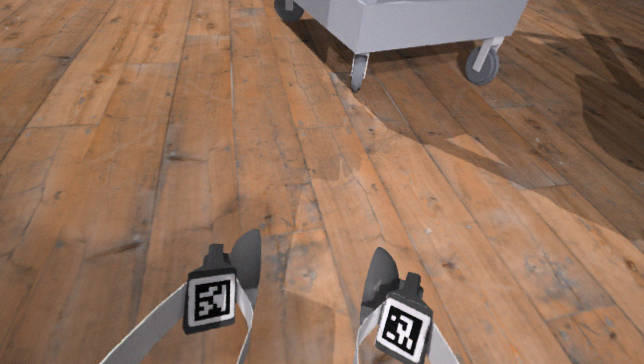

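>>> execute_actions([
  {"r1":{"base":{"translate_m":0.33},"joints":{"wrist_yaw_rad":1.57,"wrist_pitch_rad":0,"gripper_m":0.15,"lift_m":0.23}}},
], cameras=[])

>>> execute_actions([
  {"r1":{"base":{"rotate_rad":0.62},"joints":{"head_pan_rad":-0.6}}},
], cameras=[])

>>> execute_actions([
  {"r1":{"joints":{"arm_m":0.48}}},
], cameras=["r1_nav_camera","r1_wrist_camera"])

Scene clock: 317.70 s.
r1.base_odometry: x=-1.546 y=-0.296 heading=-1.683 (m, m, rad; r1's odometry frame)
r1.turned_by_wheels: +0.000 (rad since the last result)
r1.turned_by_imu: -0.001 (rad since the last result)
r1.base_tilt: forward=+0.6 right=-0.7 (deg)
r1.lidar_m: 0.37 0.53 3.32 2.41 2.31 2.00 1.43 4.27 0.76 0.76 2.44 0.52
r1.head_depth_mm: 2622 781 857 1486 1354 1205 1085 / 2652 811 697 1010 1294 1218 1107 / 631 748 703 937 1116 1207 1094 / 568 660 705 602 871 1184 1095 / 551 667 710 947 1225 1231 1101 / 625 779 716 1040 1360 1231 1106 / 747 853 782 1525 1401 1241 1111
r1.base_status: done
r1.joint_positions: lift_m=+0.230 arm_m=+0.000 wrist_yaw_rad=+1.573 wrist_pitch_rad=-0.024 wrist_roll_rad=+0.004 gripper_m=+0.150 head_pan_rad=-0.006 head_tilt_rad=-0.891
r1.joint_status: all done
r1.motor_effort: left_wheel=+0(0) right_wheel=+2(8) lift_m=+25(41) arm_m=-5(6) wrist_yaw_rad=-2(1) wrist_pitch_rad=+13(14) wrist_roll_rad=+0(0) gripper_m=+0(81) head_pan_rad=+2(3) head_tilt_rad=-4(3) (%)
r1.hand_pose: x=+0.2342 y=-0.1448 z=+0.3389 quat_wxyz=(+0.505, +0.508, -0.494, +0.494) (m; r1's base frame)
r1.wrist_depth_mm: - 454 310 - - - - / - 447 323 400 - - - / - - 756 733 614 - - / - - - - - - - / - 699 828 859 - - - / 776 - 545 520 958 - - / 566 357 376 624 717 - 894
r2.base_odometry: x=-2.927 y=-2.239 heading=-0.460 (m, m, rad; r2's odometry frame)
r2.turned_by_wheels: +0.000 (rad since the last result)
r2.turned_by_imu: +0.001 (rad since the last result)
r2.base_tilt: forward=-1.1 right=+1.8 (deg)
r2.lidar_m: - - 0.15 1.09 0.90 0.89 2.89 1.22 3.71 0.22 0.15 -
r2.head_depth_mm: 3465 - 3089 2207 1713 1448 - / 3193 3674 2727 2197 1700 1329 1227 / 3109 3587 2965 1247 1357 1284 1170 / 2948 3316 2907 2103 1482 1312 1164 / 2734 3057 2887 2112 1648 1371 1177 / 2597 2910 2814 2101 1657 1352 1156 / 2469 2746 2758 2051 1617 1348 1146
r2.base_status: not commanded
r2.joint_positions: lift_m=+0.330 arm_m=+0.000 wrist_yaw_rad=+2.993 wrist_pitch_rad=-0.485 wrist_roll_rad=-0.008 gripper_m=+0.037 head_pan_rad=-3.581 head_tilt_rad=-0.663
r2.joint_status: not commanded
r2.motor_effort: left_wheel=+5(5) right_wheel=+1(0) lift_m=+27(27) arm_m=+0(0) wrist_yaw_rad=-1(1) wrist_pitch_rad=+5(5) wrist_roll_rad=+0(0) gripper_m=+0(0) head_pan_rad=-11(12) head_tilt_rad=-13(13) (%)
r2.hand_pose: x=+0.0106 y=+0.0676 z=+0.3277 quat_wxyz=(+0.220, +0.694, +0.120, +0.675) (m; r2's base frame)
r2.wrist_depth_mm: - - - - 192 114 81 / 853 - - - 189 113 81 / 704 - 794 770 186 112 80 / 610 - 675 583 183 111 80 / 526 532 - 575 166 110 79 / 474 - - 394 151 109 79 / - - - 318 193 108 78
pictures: none
No camera images: the call's "cameras" was empty. Leave "cameras" out to get every camera's image.

Scene clock: 319.63 s.
r1.base_odometry: x=-1.546 y=-0.296 heading=-1.063 (m, m, rad; r1's odometry frame)
r1.turned_by_wheels: +0.620 (rad since the last result)
r1.turned_by_imu: +0.620 (rad since the last result)
r1.base_tilt: forward=+0.7 right=-0.7 (deg)
r1.lidar_m: 0.64 3.05 2.34 2.30 1.82 1.43 4.27 0.76 0.81 2.44 0.44 0.37
r1.head_depth_mm: 2686 786 745 1186 1354 1206 1099 / 693 796 699 987 1277 1211 1110 / 603 714 702 627 918 1198 1098 / 548 646 705 626 906 1205 1101 / 583 708 711 989 1277 1227 1107 / 669 807 736 1077 1365 1237 1111 / 2773 853 1044 1571 1407 1236 1111
r1.base_status: done
r1.joint_positions: lift_m=+0.230 arm_m=+0.000 wrist_yaw_rad=+1.573 wrist_pitch_rad=-0.024 wrist_roll_rad=+0.004 gripper_m=+0.150 head_pan_rad=-0.593 head_tilt_rad=-0.891
r1.joint_status: all done
r1.motor_effort: left_wheel=+0(3) right_wheel=+3(9) lift_m=+25(25) arm_m=-6(6) wrist_yaw_rad=-2(2) wrist_pitch_rad=+13(13) wrist_roll_rad=+0(0) gripper_m=+0(0) head_pan_rad=-2(31) head_tilt_rad=-4(3) (%)
r1.hand_pose: x=+0.2342 y=-0.1449 z=+0.3389 quat_wxyz=(+0.505, +0.507, -0.494, +0.493) (m; r1's base frame)
r1.wrist_depth_mm: - - - - 285 214 224 / - - - - 271 220 230 / - - - - 327 279 243 / - - - - - - - / - - - 881 249 - - / 792 - 893 739 259 706 - / 560 605 657 614 266 - 505
r2.base_odometry: x=-2.927 y=-2.239 heading=-0.460 (m, m, rad; r2's odometry frame)
r2.turned_by_wheels: +0.000 (rad since the last result)
r2.turned_by_imu: +0.000 (rad since the last result)
r2.base_tilt: forward=-1.1 right=+1.7 (deg)
r2.lidar_m: - - 0.15 1.09 0.90 0.89 2.90 1.22 3.72 0.22 0.15 -
r2.head_depth_mm: 3429 - 3063 2214 1675 1464 - / 3197 3837 3028 2166 1700 1303 1223 / 3116 3459 2593 2006 1362 1247 1175 / 2917 3319 2947 2133 1387 1307 1172 / 2727 3099 2854 2112 1665 1378 1176 / 2625 2907 2833 2085 1641 1353 1155 / 2443 2730 2796 2071 1628 1356 1151
r2.base_status: not commanded
r2.joint_positions: lift_m=+0.330 arm_m=+0.000 wrist_yaw_rad=+2.993 wrist_pitch_rad=-0.485 wrist_roll_rad=-0.008 gripper_m=+0.037 head_pan_rad=-3.581 head_tilt_rad=-0.663
r2.joint_status: not commanded
r2.motor_effort: left_wheel=+5(5) right_wheel=+1(0) lift_m=+27(26) arm_m=+0(0) wrist_yaw_rad=-1(2) wrist_pitch_rad=+5(5) wrist_roll_rad=+0(0) gripper_m=+0(0) head_pan_rad=-11(12) head_tilt_rad=-13(14) (%)
r2.hand_pose: x=+0.0106 y=+0.0676 z=+0.3277 quat_wxyz=(+0.220, +0.694, +0.120, +0.675) (m; r2's base frame)
r2.wrist_depth_mm: - - - - 192 114 81 / 862 - - - 189 113 81 / 708 - 805 771 187 112 80 / 599 - 674 583 183 111 80 / 521 532 - 569 166 110 79 / 469 - - 389 151 109 79 / - - - 320 193 108 78
pictures: none
No camera images: the call's "cameras" was empty. Leave "cameras" out to get every camera's image.

Scene clock: 324.33 s.
r1.base_odometry: x=-1.546 y=-0.296 heading=-1.063 (m, m, rad; r1's odometry frame)
r1.turned_by_wheels: +0.000 (rad since the last result)
r1.turned_by_imu: -0.001 (rad since the last result)
r1.base_tilt: forward=+0.7 right=-0.7 (deg)
r1.lidar_m: 0.65 3.04 2.35 2.31 1.82 1.43 4.26 0.76 0.81 2.44 0.44 0.37
r1.head_depth_mm: 2684 785 743 1184 1348 1205 1086 / 694 795 698 987 1274 1211 1092 / 603 716 701 628 915 1199 1098 / 548 646 704 624 907 1202 1095 / 582 707 712 981 1267 1228 1104 / 668 808 735 1078 1366 1232 1112 / 2798 853 1042 1564 1405 1238 1113
r1.base_status: not commanded
r1.joint_positions: lift_m=+0.230 arm_m=+0.480 wrist_yaw_rad=+1.571 wrist_pitch_rad=-0.024 wrist_roll_rad=+0.004 gripper_m=+0.150 head_pan_rad=-0.593 head_tilt_rad=-0.891
r1.joint_status: all done
r1.motor_effort: left_wheel=+0(0) right_wheel=+3(3) lift_m=+25(25) arm_m=+6(7) wrist_yaw_rad=-1(2) wrist_pitch_rad=+13(13) wrist_roll_rad=+0(0) gripper_m=+0(0) head_pan_rad=-3(4) head_tilt_rad=-5(4) (%)
r1.hand_pose: x=+0.2342 y=-0.6245 z=+0.3389 quat_wxyz=(+0.505, +0.507, -0.495, +0.493) (m; r1's base frame)
r1.wrist_depth_mm: 244 252 264 273 - - - / 490 318 270 279 - - - / - - - 523 - - - / - - - - - - - / 605 749 857 886 - - - / 482 - 558 555 - - - / 274 288 303 431 750 - 888
r2.base_odometry: x=-2.927 y=-2.239 heading=-0.460 (m, m, rad; r2's odometry frame)
r2.turned_by_wheels: +0.000 (rad since the last result)
r2.turned_by_imu: +0.001 (rad since the last result)
r2.base_tilt: forward=-1.2 right=+1.8 (deg)
r2.lidar_m: - - 0.15 1.10 0.90 0.89 2.89 1.22 3.71 0.22 0.15 -
r2.head_depth_mm: 3519 - 3140 2203 1715 1394 - / 3189 3829 3038 2172 1712 1302 1225 / 3083 3369 2560 1929 1350 1249 1175 / 2859 3300 2898 2116 1383 1306 1172 / 2728 3113 2920 2108 1651 1362 1176 / 2576 2894 2853 2079 1643 1350 1160 / 2440 2734 2756 2086 1617 1350 1144
r2.base_status: not commanded
r2.joint_positions: lift_m=+0.330 arm_m=+0.000 wrist_yaw_rad=+2.993 wrist_pitch_rad=-0.485 wrist_roll_rad=-0.008 gripper_m=+0.037 head_pan_rad=-3.581 head_tilt_rad=-0.663
r2.joint_status: not commanded
r2.motor_effort: left_wheel=+5(5) right_wheel=+1(0) lift_m=+27(27) arm_m=+0(0) wrist_yaw_rad=-1(0) wrist_pitch_rad=+5(5) wrist_roll_rad=+0(1) gripper_m=+0(0) head_pan_rad=-11(12) head_tilt_rad=-14(13) (%)
r2.hand_pose: x=+0.0106 y=+0.0676 z=+0.3277 quat_wxyz=(+0.220, +0.694, +0.120, +0.675) (m; r2's base frame)
r2.wrist_depth_mm: - - - - 192 114 82 / 856 - 994 992 189 113 81 / 708 - 796 786 186 112 80 / 616 - 668 583 183 111 80 / 522 535 - 569 166 110 79 / 474 - - 389 151 109 79 / - - - 320 193 108 78
pictures: r1_nav_camera (sideways: a quarter turn counterclockwise sets it upright), r1_wrist_camera
Images, in order (width x height): r1_nav_camera 672x504, r1_wrist_camera 644x364.

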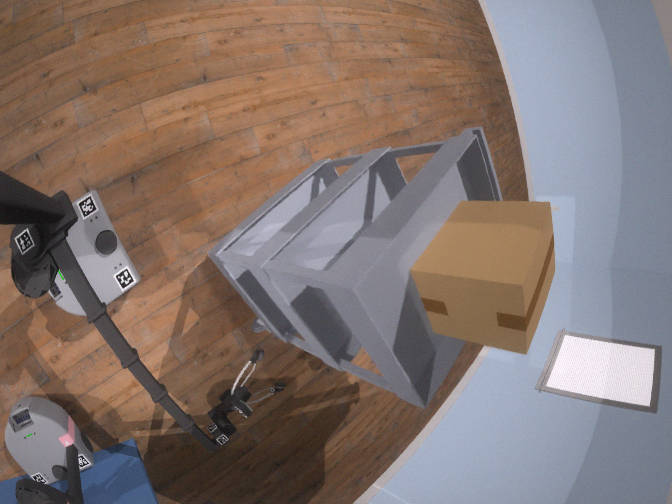

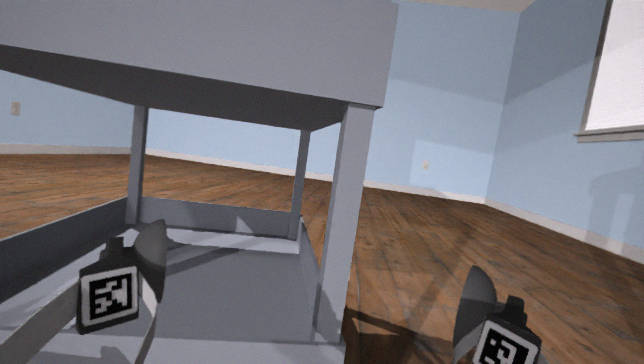

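>>> execute_actions([
  {"r1":{"base":{"translate_m":0.175},"joints":{"arm_m":0.505}}},
], cameras=[])

>>> execute_actions([
  {"r1":{"joints":{"gripper_m":-0.03}}},
], cameras=["r1_wrist_camera"])

>>> execute_actions([
  {"r1":{"base":{"translate_m":-0.15},"joints":{"arm_m":0.25}}},
], cameras=["r1_nav_camera","r1_wrist_camera"])

Scene clock: 332.63 s.
r1.base_odometry: x=-1.461 y=-0.449 heading=-1.063 (m, m, rad; r1's odometry frame)
r1.turned_by_wheels: +0.000 (rad since the last result)
r1.turned_by_imu: -0.002 (rad since the last result)
r1.base_tilt: forward=+0.7 right=-0.7 (deg)
r1.lidar_m: 0.58 3.03 2.34 2.29 2.05 1.60 4.44 0.90 0.92 2.45 0.25 0.29
r1.head_depth_mm: 482 576 676 592 546 1187 1087 / 454 495 626 597 519 803 1093 / 473 507 607 601 825 976 1096 / 501 574 673 603 890 1189 1099 / 547 665 710 867 1197 1230 1106 / 2699 798 718 1012 1370 1239 1113 / 2918 774 780 1582 1393 1242 1115
r1.base_status: done
r1.joint_positions: lift_m=+0.230 arm_m=+0.505 wrist_yaw_rad=+1.571 wrist_pitch_rad=-0.024 wrist_roll_rad=+0.004 gripper_m=+0.150 head_pan_rad=-0.593 head_tilt_rad=-0.891
r1.joint_status: all done
r1.motor_effort: left_wheel=+0(2) right_wheel=+2(7) lift_m=+25(26) arm_m=+6(7) wrist_yaw_rad=-1(1) wrist_pitch_rad=+13(12) wrist_roll_rad=+0(0) gripper_m=+0(0) head_pan_rad=-2(3) head_tilt_rad=-4(3) (%)
r1.hand_pose: x=+0.2342 y=-0.6495 z=+0.3389 quat_wxyz=(+0.505, +0.507, -0.495, +0.493) (m; r1's base frame)
r1.wrist_depth_mm: 170 151 134 116 - - - / 479 319 252 119 - - - / - - - 121 - - - / - - - 123 - - - / 609 676 721 125 - - - / 494 - 559 127 - - - / 353 378 401 130 759 - 867
r2.base_odometry: x=-2.927 y=-2.239 heading=-0.460 (m, m, rad; r2's odometry frame)
r2.turned_by_wheels: +0.000 (rad since the last result)
r2.turned_by_imu: +0.001 (rad since the last result)
r2.base_tilt: forward=-1.2 right=+1.7 (deg)
r2.lidar_m: - - 0.15 1.09 1.04 1.07 2.89 1.23 3.71 0.22 0.15 -
r2.head_depth_mm: 899 - 3043 2202 1601 1413 - / 3333 3777 2710 2020 1405 1337 1226 / 3123 3617 3027 2165 1443 1356 1178 / 2903 3357 2962 2132 1670 1382 1170 / 2754 3082 2851 2103 1657 1366 1176 / 2614 2886 2832 2092 1638 1362 1148 / 2463 2716 2773 2073 1623 1348 1143
r2.base_status: not commanded
r2.joint_positions: lift_m=+0.330 arm_m=+0.000 wrist_yaw_rad=+2.993 wrist_pitch_rad=-0.485 wrist_roll_rad=-0.008 gripper_m=+0.037 head_pan_rad=-3.581 head_tilt_rad=-0.663
r2.joint_status: not commanded
r2.motor_effort: left_wheel=+5(5) right_wheel=+1(1) lift_m=+27(26) arm_m=+0(0) wrist_yaw_rad=-2(2) wrist_pitch_rad=+5(5) wrist_roll_rad=+0(0) gripper_m=+0(0) head_pan_rad=-11(12) head_tilt_rad=-14(14) (%)
r2.hand_pose: x=+0.0106 y=+0.0676 z=+0.3277 quat_wxyz=(+0.220, +0.694, +0.120, +0.675) (m; r2's base frame)
r2.wrist_depth_mm: - - - - 192 114 81 / 820 - 990 996 190 113 81 / 717 - 784 775 186 112 80 / 599 - 676 589 183 111 80 / 526 533 - 564 165 110 79 / 480 - - 388 151 109 79 / - - - 323 193 108 78
pictures: none
No camera images: the call's "cameras" was empty. Leave "cameras" out to get every camera's image.

Scene clock: 334.93 s.
r1.base_odometry: x=-1.461 y=-0.449 heading=-1.062 (m, m, rad; r1's odometry frame)
r1.turned_by_wheels: +0.001 (rad since the last result)
r1.turned_by_imu: +0.000 (rad since the last result)
r1.base_tilt: forward=+0.7 right=-0.7 (deg)
r1.lidar_m: 0.58 3.02 2.34 2.29 2.05 1.59 4.42 0.90 0.92 2.44 0.25 0.29
r1.head_depth_mm: 483 572 676 591 548 1191 1083 / 453 493 622 596 520 803 1092 / 472 508 607 598 823 976 1100 / 501 577 673 602 889 1185 1100 / 549 666 711 870 1200 1229 1103 / 2633 797 716 1010 1373 1235 1106 / 2909 775 781 1575 1404 1242 1118
r1.base_status: not commanded
r1.joint_positions: lift_m=+0.230 arm_m=+0.505 wrist_yaw_rad=+1.578 wrist_pitch_rad=-0.024 wrist_roll_rad=+0.004 gripper_m=-0.029 head_pan_rad=-0.593 head_tilt_rad=-0.891
r1.joint_status: all done
r1.motor_effort: left_wheel=+7(7) right_wheel=-15(16) lift_m=+25(26) arm_m=+6(6) wrist_yaw_rad=-6(9) wrist_pitch_rad=+13(13) wrist_roll_rad=+0(0) gripper_m=-28(100) head_pan_rad=-3(3) head_tilt_rad=-5(4) (%)
r1.hand_pose: x=+0.2342 y=-0.6478 z=+0.3389 quat_wxyz=(+0.503, +0.509, -0.493, +0.495) (m; r1's base frame)
r1.wrist_depth_mm: 171 150 134 114 - - - / 479 318 250 117 - - - / - - - 119 - - - / - - - 121 - - - / 604 686 724 123 - - - / 476 513 - 124 - - - / 366 386 394 126 769 807 868
r2.base_odometry: x=-2.927 y=-2.239 heading=-0.460 (m, m, rad; r2's odometry frame)
r2.turned_by_wheels: +0.000 (rad since the last result)
r2.turned_by_imu: +0.000 (rad since the last result)
r2.base_tilt: forward=-1.1 right=+1.7 (deg)
r2.lidar_m: - - 0.15 1.09 1.04 1.07 2.89 1.22 3.73 0.22 0.15 -
r2.head_depth_mm: 896 - 3097 2216 1596 1419 - / 3345 3793 2704 2027 1420 1331 1225 / 3137 3571 2987 2152 1435 1349 1174 / 2938 3311 2902 2139 1678 1389 1176 / 2721 3084 2889 2097 1665 1367 1179 / 2615 2883 2828 2093 1645 1357 1157 / 2468 2699 2774 2066 1635 1351 1150
r2.base_status: not commanded
r2.joint_positions: lift_m=+0.330 arm_m=+0.000 wrist_yaw_rad=+2.993 wrist_pitch_rad=-0.485 wrist_roll_rad=-0.008 gripper_m=+0.037 head_pan_rad=-3.581 head_tilt_rad=-0.663
r2.joint_status: not commanded
r2.motor_effort: left_wheel=+5(5) right_wheel=+1(2) lift_m=+27(26) arm_m=+0(0) wrist_yaw_rad=-1(2) wrist_pitch_rad=+5(5) wrist_roll_rad=+0(0) gripper_m=+0(0) head_pan_rad=-11(12) head_tilt_rad=-13(13) (%)
r2.hand_pose: x=+0.0106 y=+0.0676 z=+0.3277 quat_wxyz=(+0.220, +0.694, +0.120, +0.675) (m; r2's base frame)
r2.wrist_depth_mm: - - - - 191 114 81 / 818 - 995 - 188 113 81 / 711 - 793 768 186 112 80 / 605 - 671 589 183 111 80 / 526 529 - 571 166 110 79 / 477 - - 391 151 109 79 / - - - 321 194 108 78
pictures: r1_wrist_camera
Images, in order (width x height): r1_wrist_camera 644x364.

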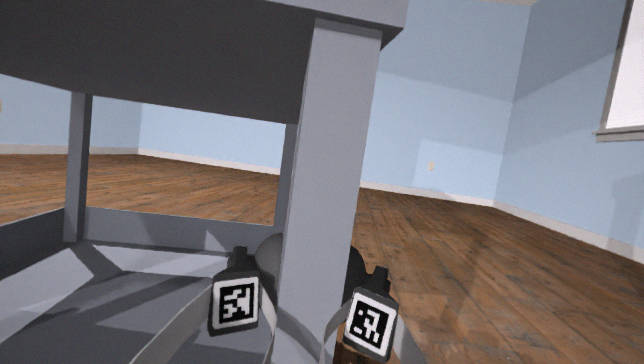

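Scene clock: 338.33 s.
r1.base_odometry: x=-1.534 y=-0.318 heading=-1.063 (m, m, rad; r1's odometry frame)
r1.turned_by_wheels: -0.001 (rad since the last result)
r1.turned_by_imu: -0.002 (rad since the last result)
r1.base_tilt: forward=+0.7 right=-0.8 (deg)
r1.lidar_m: 0.28 3.05 2.36 2.30 1.85 1.46 4.29 0.78 0.83 2.44 0.33 0.29
r1.head_depth_mm: 2708 2174 647 607 1292 1201 1084 / 501 659 680 597 866 1158 1094 / 476 529 644 601 839 1108 1095 / 464 508 613 603 828 1051 1097 / 469 487 583 608 550 820 1105 / 491 554 702 611 528 1183 1110 / 2792 834 722 615 523 1242 1119
r1.base_status: done
r1.joint_positions: lift_m=+0.230 arm_m=+0.250 wrist_yaw_rad=+1.488 wrist_pitch_rad=-0.025 wrist_roll_rad=+0.004 gripper_m=-0.016 head_pan_rad=-0.593 head_tilt_rad=-0.891
r1.joint_status: all done
r1.on_its_own: wrist_yaw_rad is held at +1.496, not at your +1.570, by its stall guard, which is not easing now; gripper_m is held at -0.017, not at your -0.030, by its stall guard, which is not easing now
r1.motor_effort: left_wheel=-4(11) right_wheel=+17(42) lift_m=+26(26) arm_m=-6(13) wrist_yaw_rad=+6(57) wrist_pitch_rad=+14(14) wrist_roll_rad=+0(0) gripper_m=-20(27) head_pan_rad=-3(3) head_tilt_rad=-4(4) (%)
r1.hand_pose: x=+0.2333 y=-0.4165 z=+0.3385 quat_wxyz=(+0.526, +0.487, -0.515, +0.471) (m; r1's base frame)
r1.wrist_depth_mm: 172 151 133 113 - - - / - 323 253 116 - - - / - - - 118 - - - / - - - 120 - - - / - 680 777 122 - - - / 449 512 585 123 - - - / 366 390 383 126 775 807 885
r2.base_odometry: x=-2.927 y=-2.239 heading=-0.460 (m, m, rad; r2's odometry frame)
r2.turned_by_wheels: +0.000 (rad since the last result)
r2.turned_by_imu: +0.001 (rad since the last result)
r2.base_tilt: forward=-1.0 right=+1.8 (deg)
r2.lidar_m: - - 0.15 1.05 0.92 0.91 2.89 1.22 3.72 0.22 0.15 -
r2.head_depth_mm: 3533 - 3093 2211 1559 1393 - / 813 3785 2997 2194 1650 1311 1223 / 3135 3525 2686 1946 1364 1264 1176 / 2932 3371 2951 2127 1580 1311 1169 / 2748 3066 2858 2092 1652 1370 1178 / 2610 2883 2828 2062 1644 1353 1153 / 2451 2732 2776 2079 1631 1349 1149
r2.base_status: not commanded
r2.joint_positions: lift_m=+0.330 arm_m=+0.000 wrist_yaw_rad=+2.993 wrist_pitch_rad=-0.485 wrist_roll_rad=-0.008 gripper_m=+0.037 head_pan_rad=-3.581 head_tilt_rad=-0.663
r2.joint_status: not commanded
r2.motor_effort: left_wheel=+5(5) right_wheel=+1(1) lift_m=+27(27) arm_m=+0(1) wrist_yaw_rad=-1(2) wrist_pitch_rad=+5(4) wrist_roll_rad=+0(0) gripper_m=+0(0) head_pan_rad=-11(12) head_tilt_rad=-13(14) (%)
r2.hand_pose: x=+0.0106 y=+0.0676 z=+0.3277 quat_wxyz=(+0.220, +0.694, +0.120, +0.675) (m; r2's base frame)
r2.wrist_depth_mm: 975 - - - 192 114 82 / 863 - - 995 190 113 81 / 701 - 788 781 186 112 80 / 610 - 673 586 183 111 80 / 523 532 - 565 166 110 79 / 471 - - 389 151 109 79 / - - - 319 194 108 78
pictures: r1_nav_camera (sideways: a quarter turn counterclockwise sets it upright), r1_wrist_camera
Images, in order (width x height): r1_nav_camera 672x504, r1_wrist_camera 644x364.

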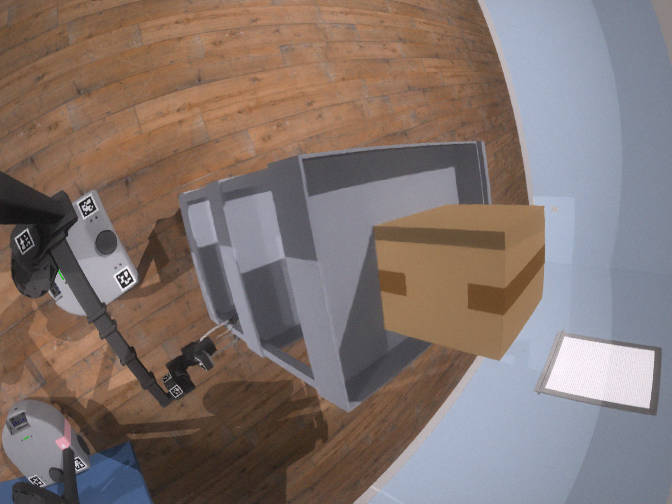

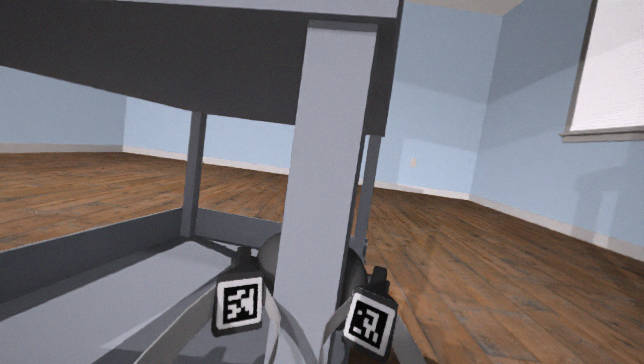

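>>> execute_actions([
  {"r1":{"base":{"rotate_rad":-0.17},"joints":{"arm_m":0.0,"gripper_m":-0.035}}},
], cameras=[])

>>> execute_actions([
  {"r1":{"base":{"translate_m":-0.6},"joints":{"wrist_yaw_rad":1.57,"head_tilt_rad":-1.2}}},
], cameras=["r1_nav_camera","r2_nav_camera"])

Scene clock: 347.40 s.
r1.base_odometry: x=-1.534 y=-0.318 heading=-1.233 (m, m, rad; r1's odometry frame)
r1.turned_by_wheels: -0.170 (rad since the last result)
r1.turned_by_imu: -0.159 (rad since the last result)
r1.base_tilt: forward=+0.6 right=-0.7 (deg)
r1.lidar_m: 0.25 0.32 2.45 2.30 2.18 1.49 1.45 0.91 0.78 2.43 0.26 0.24
r1.head_depth_mm: 2484 2167 1808 1547 1357 1205 1089 / 2633 2178 1818 1557 1365 1213 1110 / 2790 2209 1840 614 535 1073 1098 / 2834 2114 691 604 536 802 1087 / 834 441 514 595 530 792 1084 / 475 416 499 588 533 782 1078 / 479 414 490 589 535 771 1064
r1.base_status: done
r1.joint_positions: lift_m=+0.230 arm_m=+0.000 wrist_yaw_rad=+1.419 wrist_pitch_rad=-0.027 wrist_roll_rad=+0.005 gripper_m=-0.022 head_pan_rad=-0.593 head_tilt_rad=-0.891
r1.joint_status: gripper_m off_target (ended at -0.022, target -0.035); the others done
r1.on_its_own: wrist_yaw_rad is held at +1.427, not at your +1.570, by its stall guard, which is not easing now; gripper_m is held at -0.022, not at your -0.035, by its stall guard, which is still easing; right_wheel is at rest, and its effort (+19) is outside its rest range (-18 to +18)
r1.motor_effort: left_wheel=+1(21) right_wheel=+19(60) lift_m=+27(27) arm_m=-5(15) wrist_yaw_rad=+7(71) wrist_pitch_rad=+15(15) wrist_roll_rad=+0(0) gripper_m=-6(88) head_pan_rad=-2(2) head_tilt_rad=-4(4) (%)
r1.hand_pose: x=+0.2312 y=-0.1840 z=+0.3380 quat_wxyz=(+0.542, +0.469, -0.531, +0.452) (m; r1's base frame)
r1.wrist_depth_mm: 173 151 134 113 145 - - / - 329 255 116 234 - - / - - - 117 - - - / - - - 119 - - - / - 637 803 121 - - - / 438 508 575 122 - - - / 366 387 397 125 772 805 888
r2.base_odometry: x=-2.927 y=-2.239 heading=-0.460 (m, m, rad; r2's odometry frame)
r2.turned_by_wheels: +0.000 (rad since the last result)
r2.turned_by_imu: +0.001 (rad since the last result)
r2.base_tilt: forward=-1.2 right=+1.7 (deg)
r2.lidar_m: - - 0.15 1.25 0.92 0.92 2.90 1.22 3.70 0.22 0.15 -
r2.head_depth_mm: 3507 - 3089 1663 1526 1447 - / 825 3728 2886 2196 1719 1304 1227 / 3124 3485 2802 1243 1355 1281 1176 / 2923 3316 2953 2128 1564 1310 1169 / 2742 3125 2886 2118 1651 1368 1186 / 2621 2911 2860 2069 1643 1355 1157 / 2459 2725 2781 2058 1627 1347 1151
r2.base_status: not commanded
r2.joint_positions: lift_m=+0.330 arm_m=+0.000 wrist_yaw_rad=+2.993 wrist_pitch_rad=-0.485 wrist_roll_rad=-0.008 gripper_m=+0.037 head_pan_rad=-3.581 head_tilt_rad=-0.663
r2.joint_status: not commanded
r2.motor_effort: left_wheel=+5(5) right_wheel=+1(1) lift_m=+27(27) arm_m=+0(0) wrist_yaw_rad=-1(1) wrist_pitch_rad=+5(5) wrist_roll_rad=+0(0) gripper_m=-1(0) head_pan_rad=-11(12) head_tilt_rad=-14(13) (%)
r2.hand_pose: x=+0.0106 y=+0.0676 z=+0.3277 quat_wxyz=(+0.220, +0.694, +0.120, +0.675) (m; r2's base frame)
r2.wrist_depth_mm: 852 - - - 192 114 81 / 847 - 1000 993 189 113 81 / 707 - 808 790 186 112 80 / 603 - 671 585 184 111 80 / 522 531 - 563 166 110 79 / 479 - - 390 151 109 79 / - - - 319 192 108 78
pictures: none
No camera images: the call's "cameras" was empty. Leave "cameras" out to get every camera's image.

Scene clock: 354.87 s.
r1.base_odometry: x=-1.733 y=+0.248 heading=-1.233 (m, m, rad; r1's odometry frame)
r1.turned_by_wheels: +0.000 (rad since the last result)
r1.turned_by_imu: -0.004 (rad since the last result)
r1.base_tilt: forward=+0.7 right=-0.7 (deg)
r1.lidar_m: 0.21 0.24 0.42 2.25 1.26 0.88 3.71 0.94 0.74 0.57 0.78 0.21
r1.head_depth_mm: 1679 1535 1422 1322 1129 1157 1096 / 1678 1541 1429 1330 1249 - 1080 / 1670 1542 1429 1334 1266 - - / 1688 1558 1430 708 1220 1192 - / 1712 1545 537 514 1100 1183 1120 / 643 588 544 510 815 1179 1110 / 572 468 540 506 794 1171 1118
r1.base_status: done
r1.joint_positions: lift_m=+0.230 arm_m=+0.000 wrist_yaw_rad=+1.720 wrist_pitch_rad=-0.027 wrist_roll_rad=+0.005 gripper_m=-0.015 head_pan_rad=-0.593 head_tilt_rad=-1.186
r1.joint_status: wrist_yaw_rad off_target (ended at +1.720, target +1.570); the others done
r1.on_its_own: wrist_yaw_rad is held at +1.718, not at your +1.570, by its stall guard, which is not easing now; gripper_m is held at -0.016, not at your -0.035, by its stall guard, which is not easing now
r1.motor_effort: left_wheel=+3(6) right_wheel=-11(37) lift_m=+27(27) arm_m=+0(5) wrist_yaw_rad=-1(53) wrist_pitch_rad=+15(15) wrist_roll_rad=+0(0) gripper_m=-21(26) head_pan_rad=-3(2) head_tilt_rad=-7(29) (%)
r1.hand_pose: x=+0.2313 y=-0.1071 z=+0.3380 quat_wxyz=(+0.468, +0.543, -0.455, +0.528) (m; r1's base frame)
r1.wrist_depth_mm: 181 157 135 114 156 - - / - 325 253 119 216 - - / - - - 121 520 - - / - - - 123 - - - / - 624 768 125 - - - / 430 497 536 125 732 - - / 366 387 387 129 751 800 880
r2.base_odometry: x=-2.927 y=-2.239 heading=-0.460 (m, m, rad; r2's odometry frame)
r2.turned_by_wheels: +0.000 (rad since the last result)
r2.turned_by_imu: +0.001 (rad since the last result)
r2.base_tilt: forward=-1.1 right=+1.7 (deg)
r2.lidar_m: - - 0.15 5.11 0.68 0.59 0.62 1.22 3.70 0.22 0.15 -
r2.head_depth_mm: 3632 852 739 812 1124 1324 - / 3353 827 738 796 1112 1308 1228 / 3137 3483 976 853 1066 1285 1180 / 2913 3333 1080 777 1033 1188 1167 / 2751 3124 2710 1954 1555 1279 1166 / 2633 2874 2826 2080 1647 1191 1060 / 2461 2744 2777 2062 1057 918 1029
r2.base_status: not commanded
r2.joint_positions: lift_m=+0.330 arm_m=+0.000 wrist_yaw_rad=+2.993 wrist_pitch_rad=-0.485 wrist_roll_rad=-0.008 gripper_m=+0.037 head_pan_rad=-3.581 head_tilt_rad=-0.663
r2.joint_status: not commanded
r2.motor_effort: left_wheel=+5(5) right_wheel=+1(0) lift_m=+27(27) arm_m=+0(0) wrist_yaw_rad=-1(2) wrist_pitch_rad=+5(5) wrist_roll_rad=+0(0) gripper_m=+0(0) head_pan_rad=-12(12) head_tilt_rad=-13(13) (%)
r2.hand_pose: x=+0.0106 y=+0.0676 z=+0.3277 quat_wxyz=(+0.220, +0.694, +0.120, +0.675) (m; r2's base frame)
r2.wrist_depth_mm: 653 - - - 193 114 81 / 827 - - - 189 113 81 / 710 - 801 789 185 112 80 / 604 - 675 584 183 111 80 / 527 540 - 567 166 110 79 / 475 - - 390 151 109 79 / - - - 319 193 108 78
pictures: r1_nav_camera (sideways: a quarter turn counterclockwise sets it upright), r2_nav_camera (sideways: a quarter turn counterclockwise sets it upright)
Images, in order (width x height): r1_nav_camera 672x504, r2_nav_camera 672x504.

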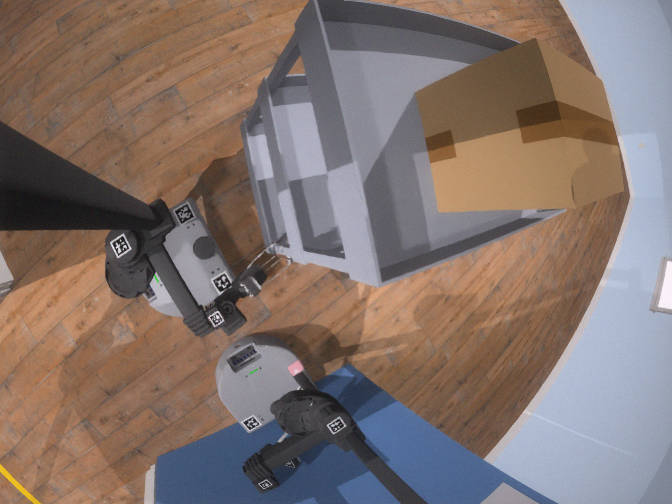

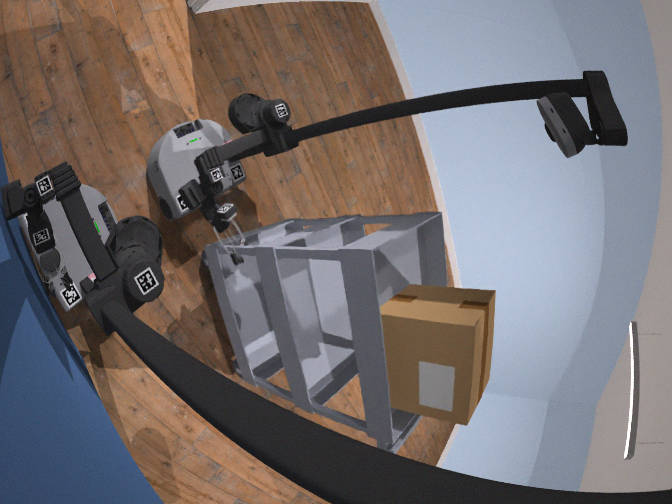

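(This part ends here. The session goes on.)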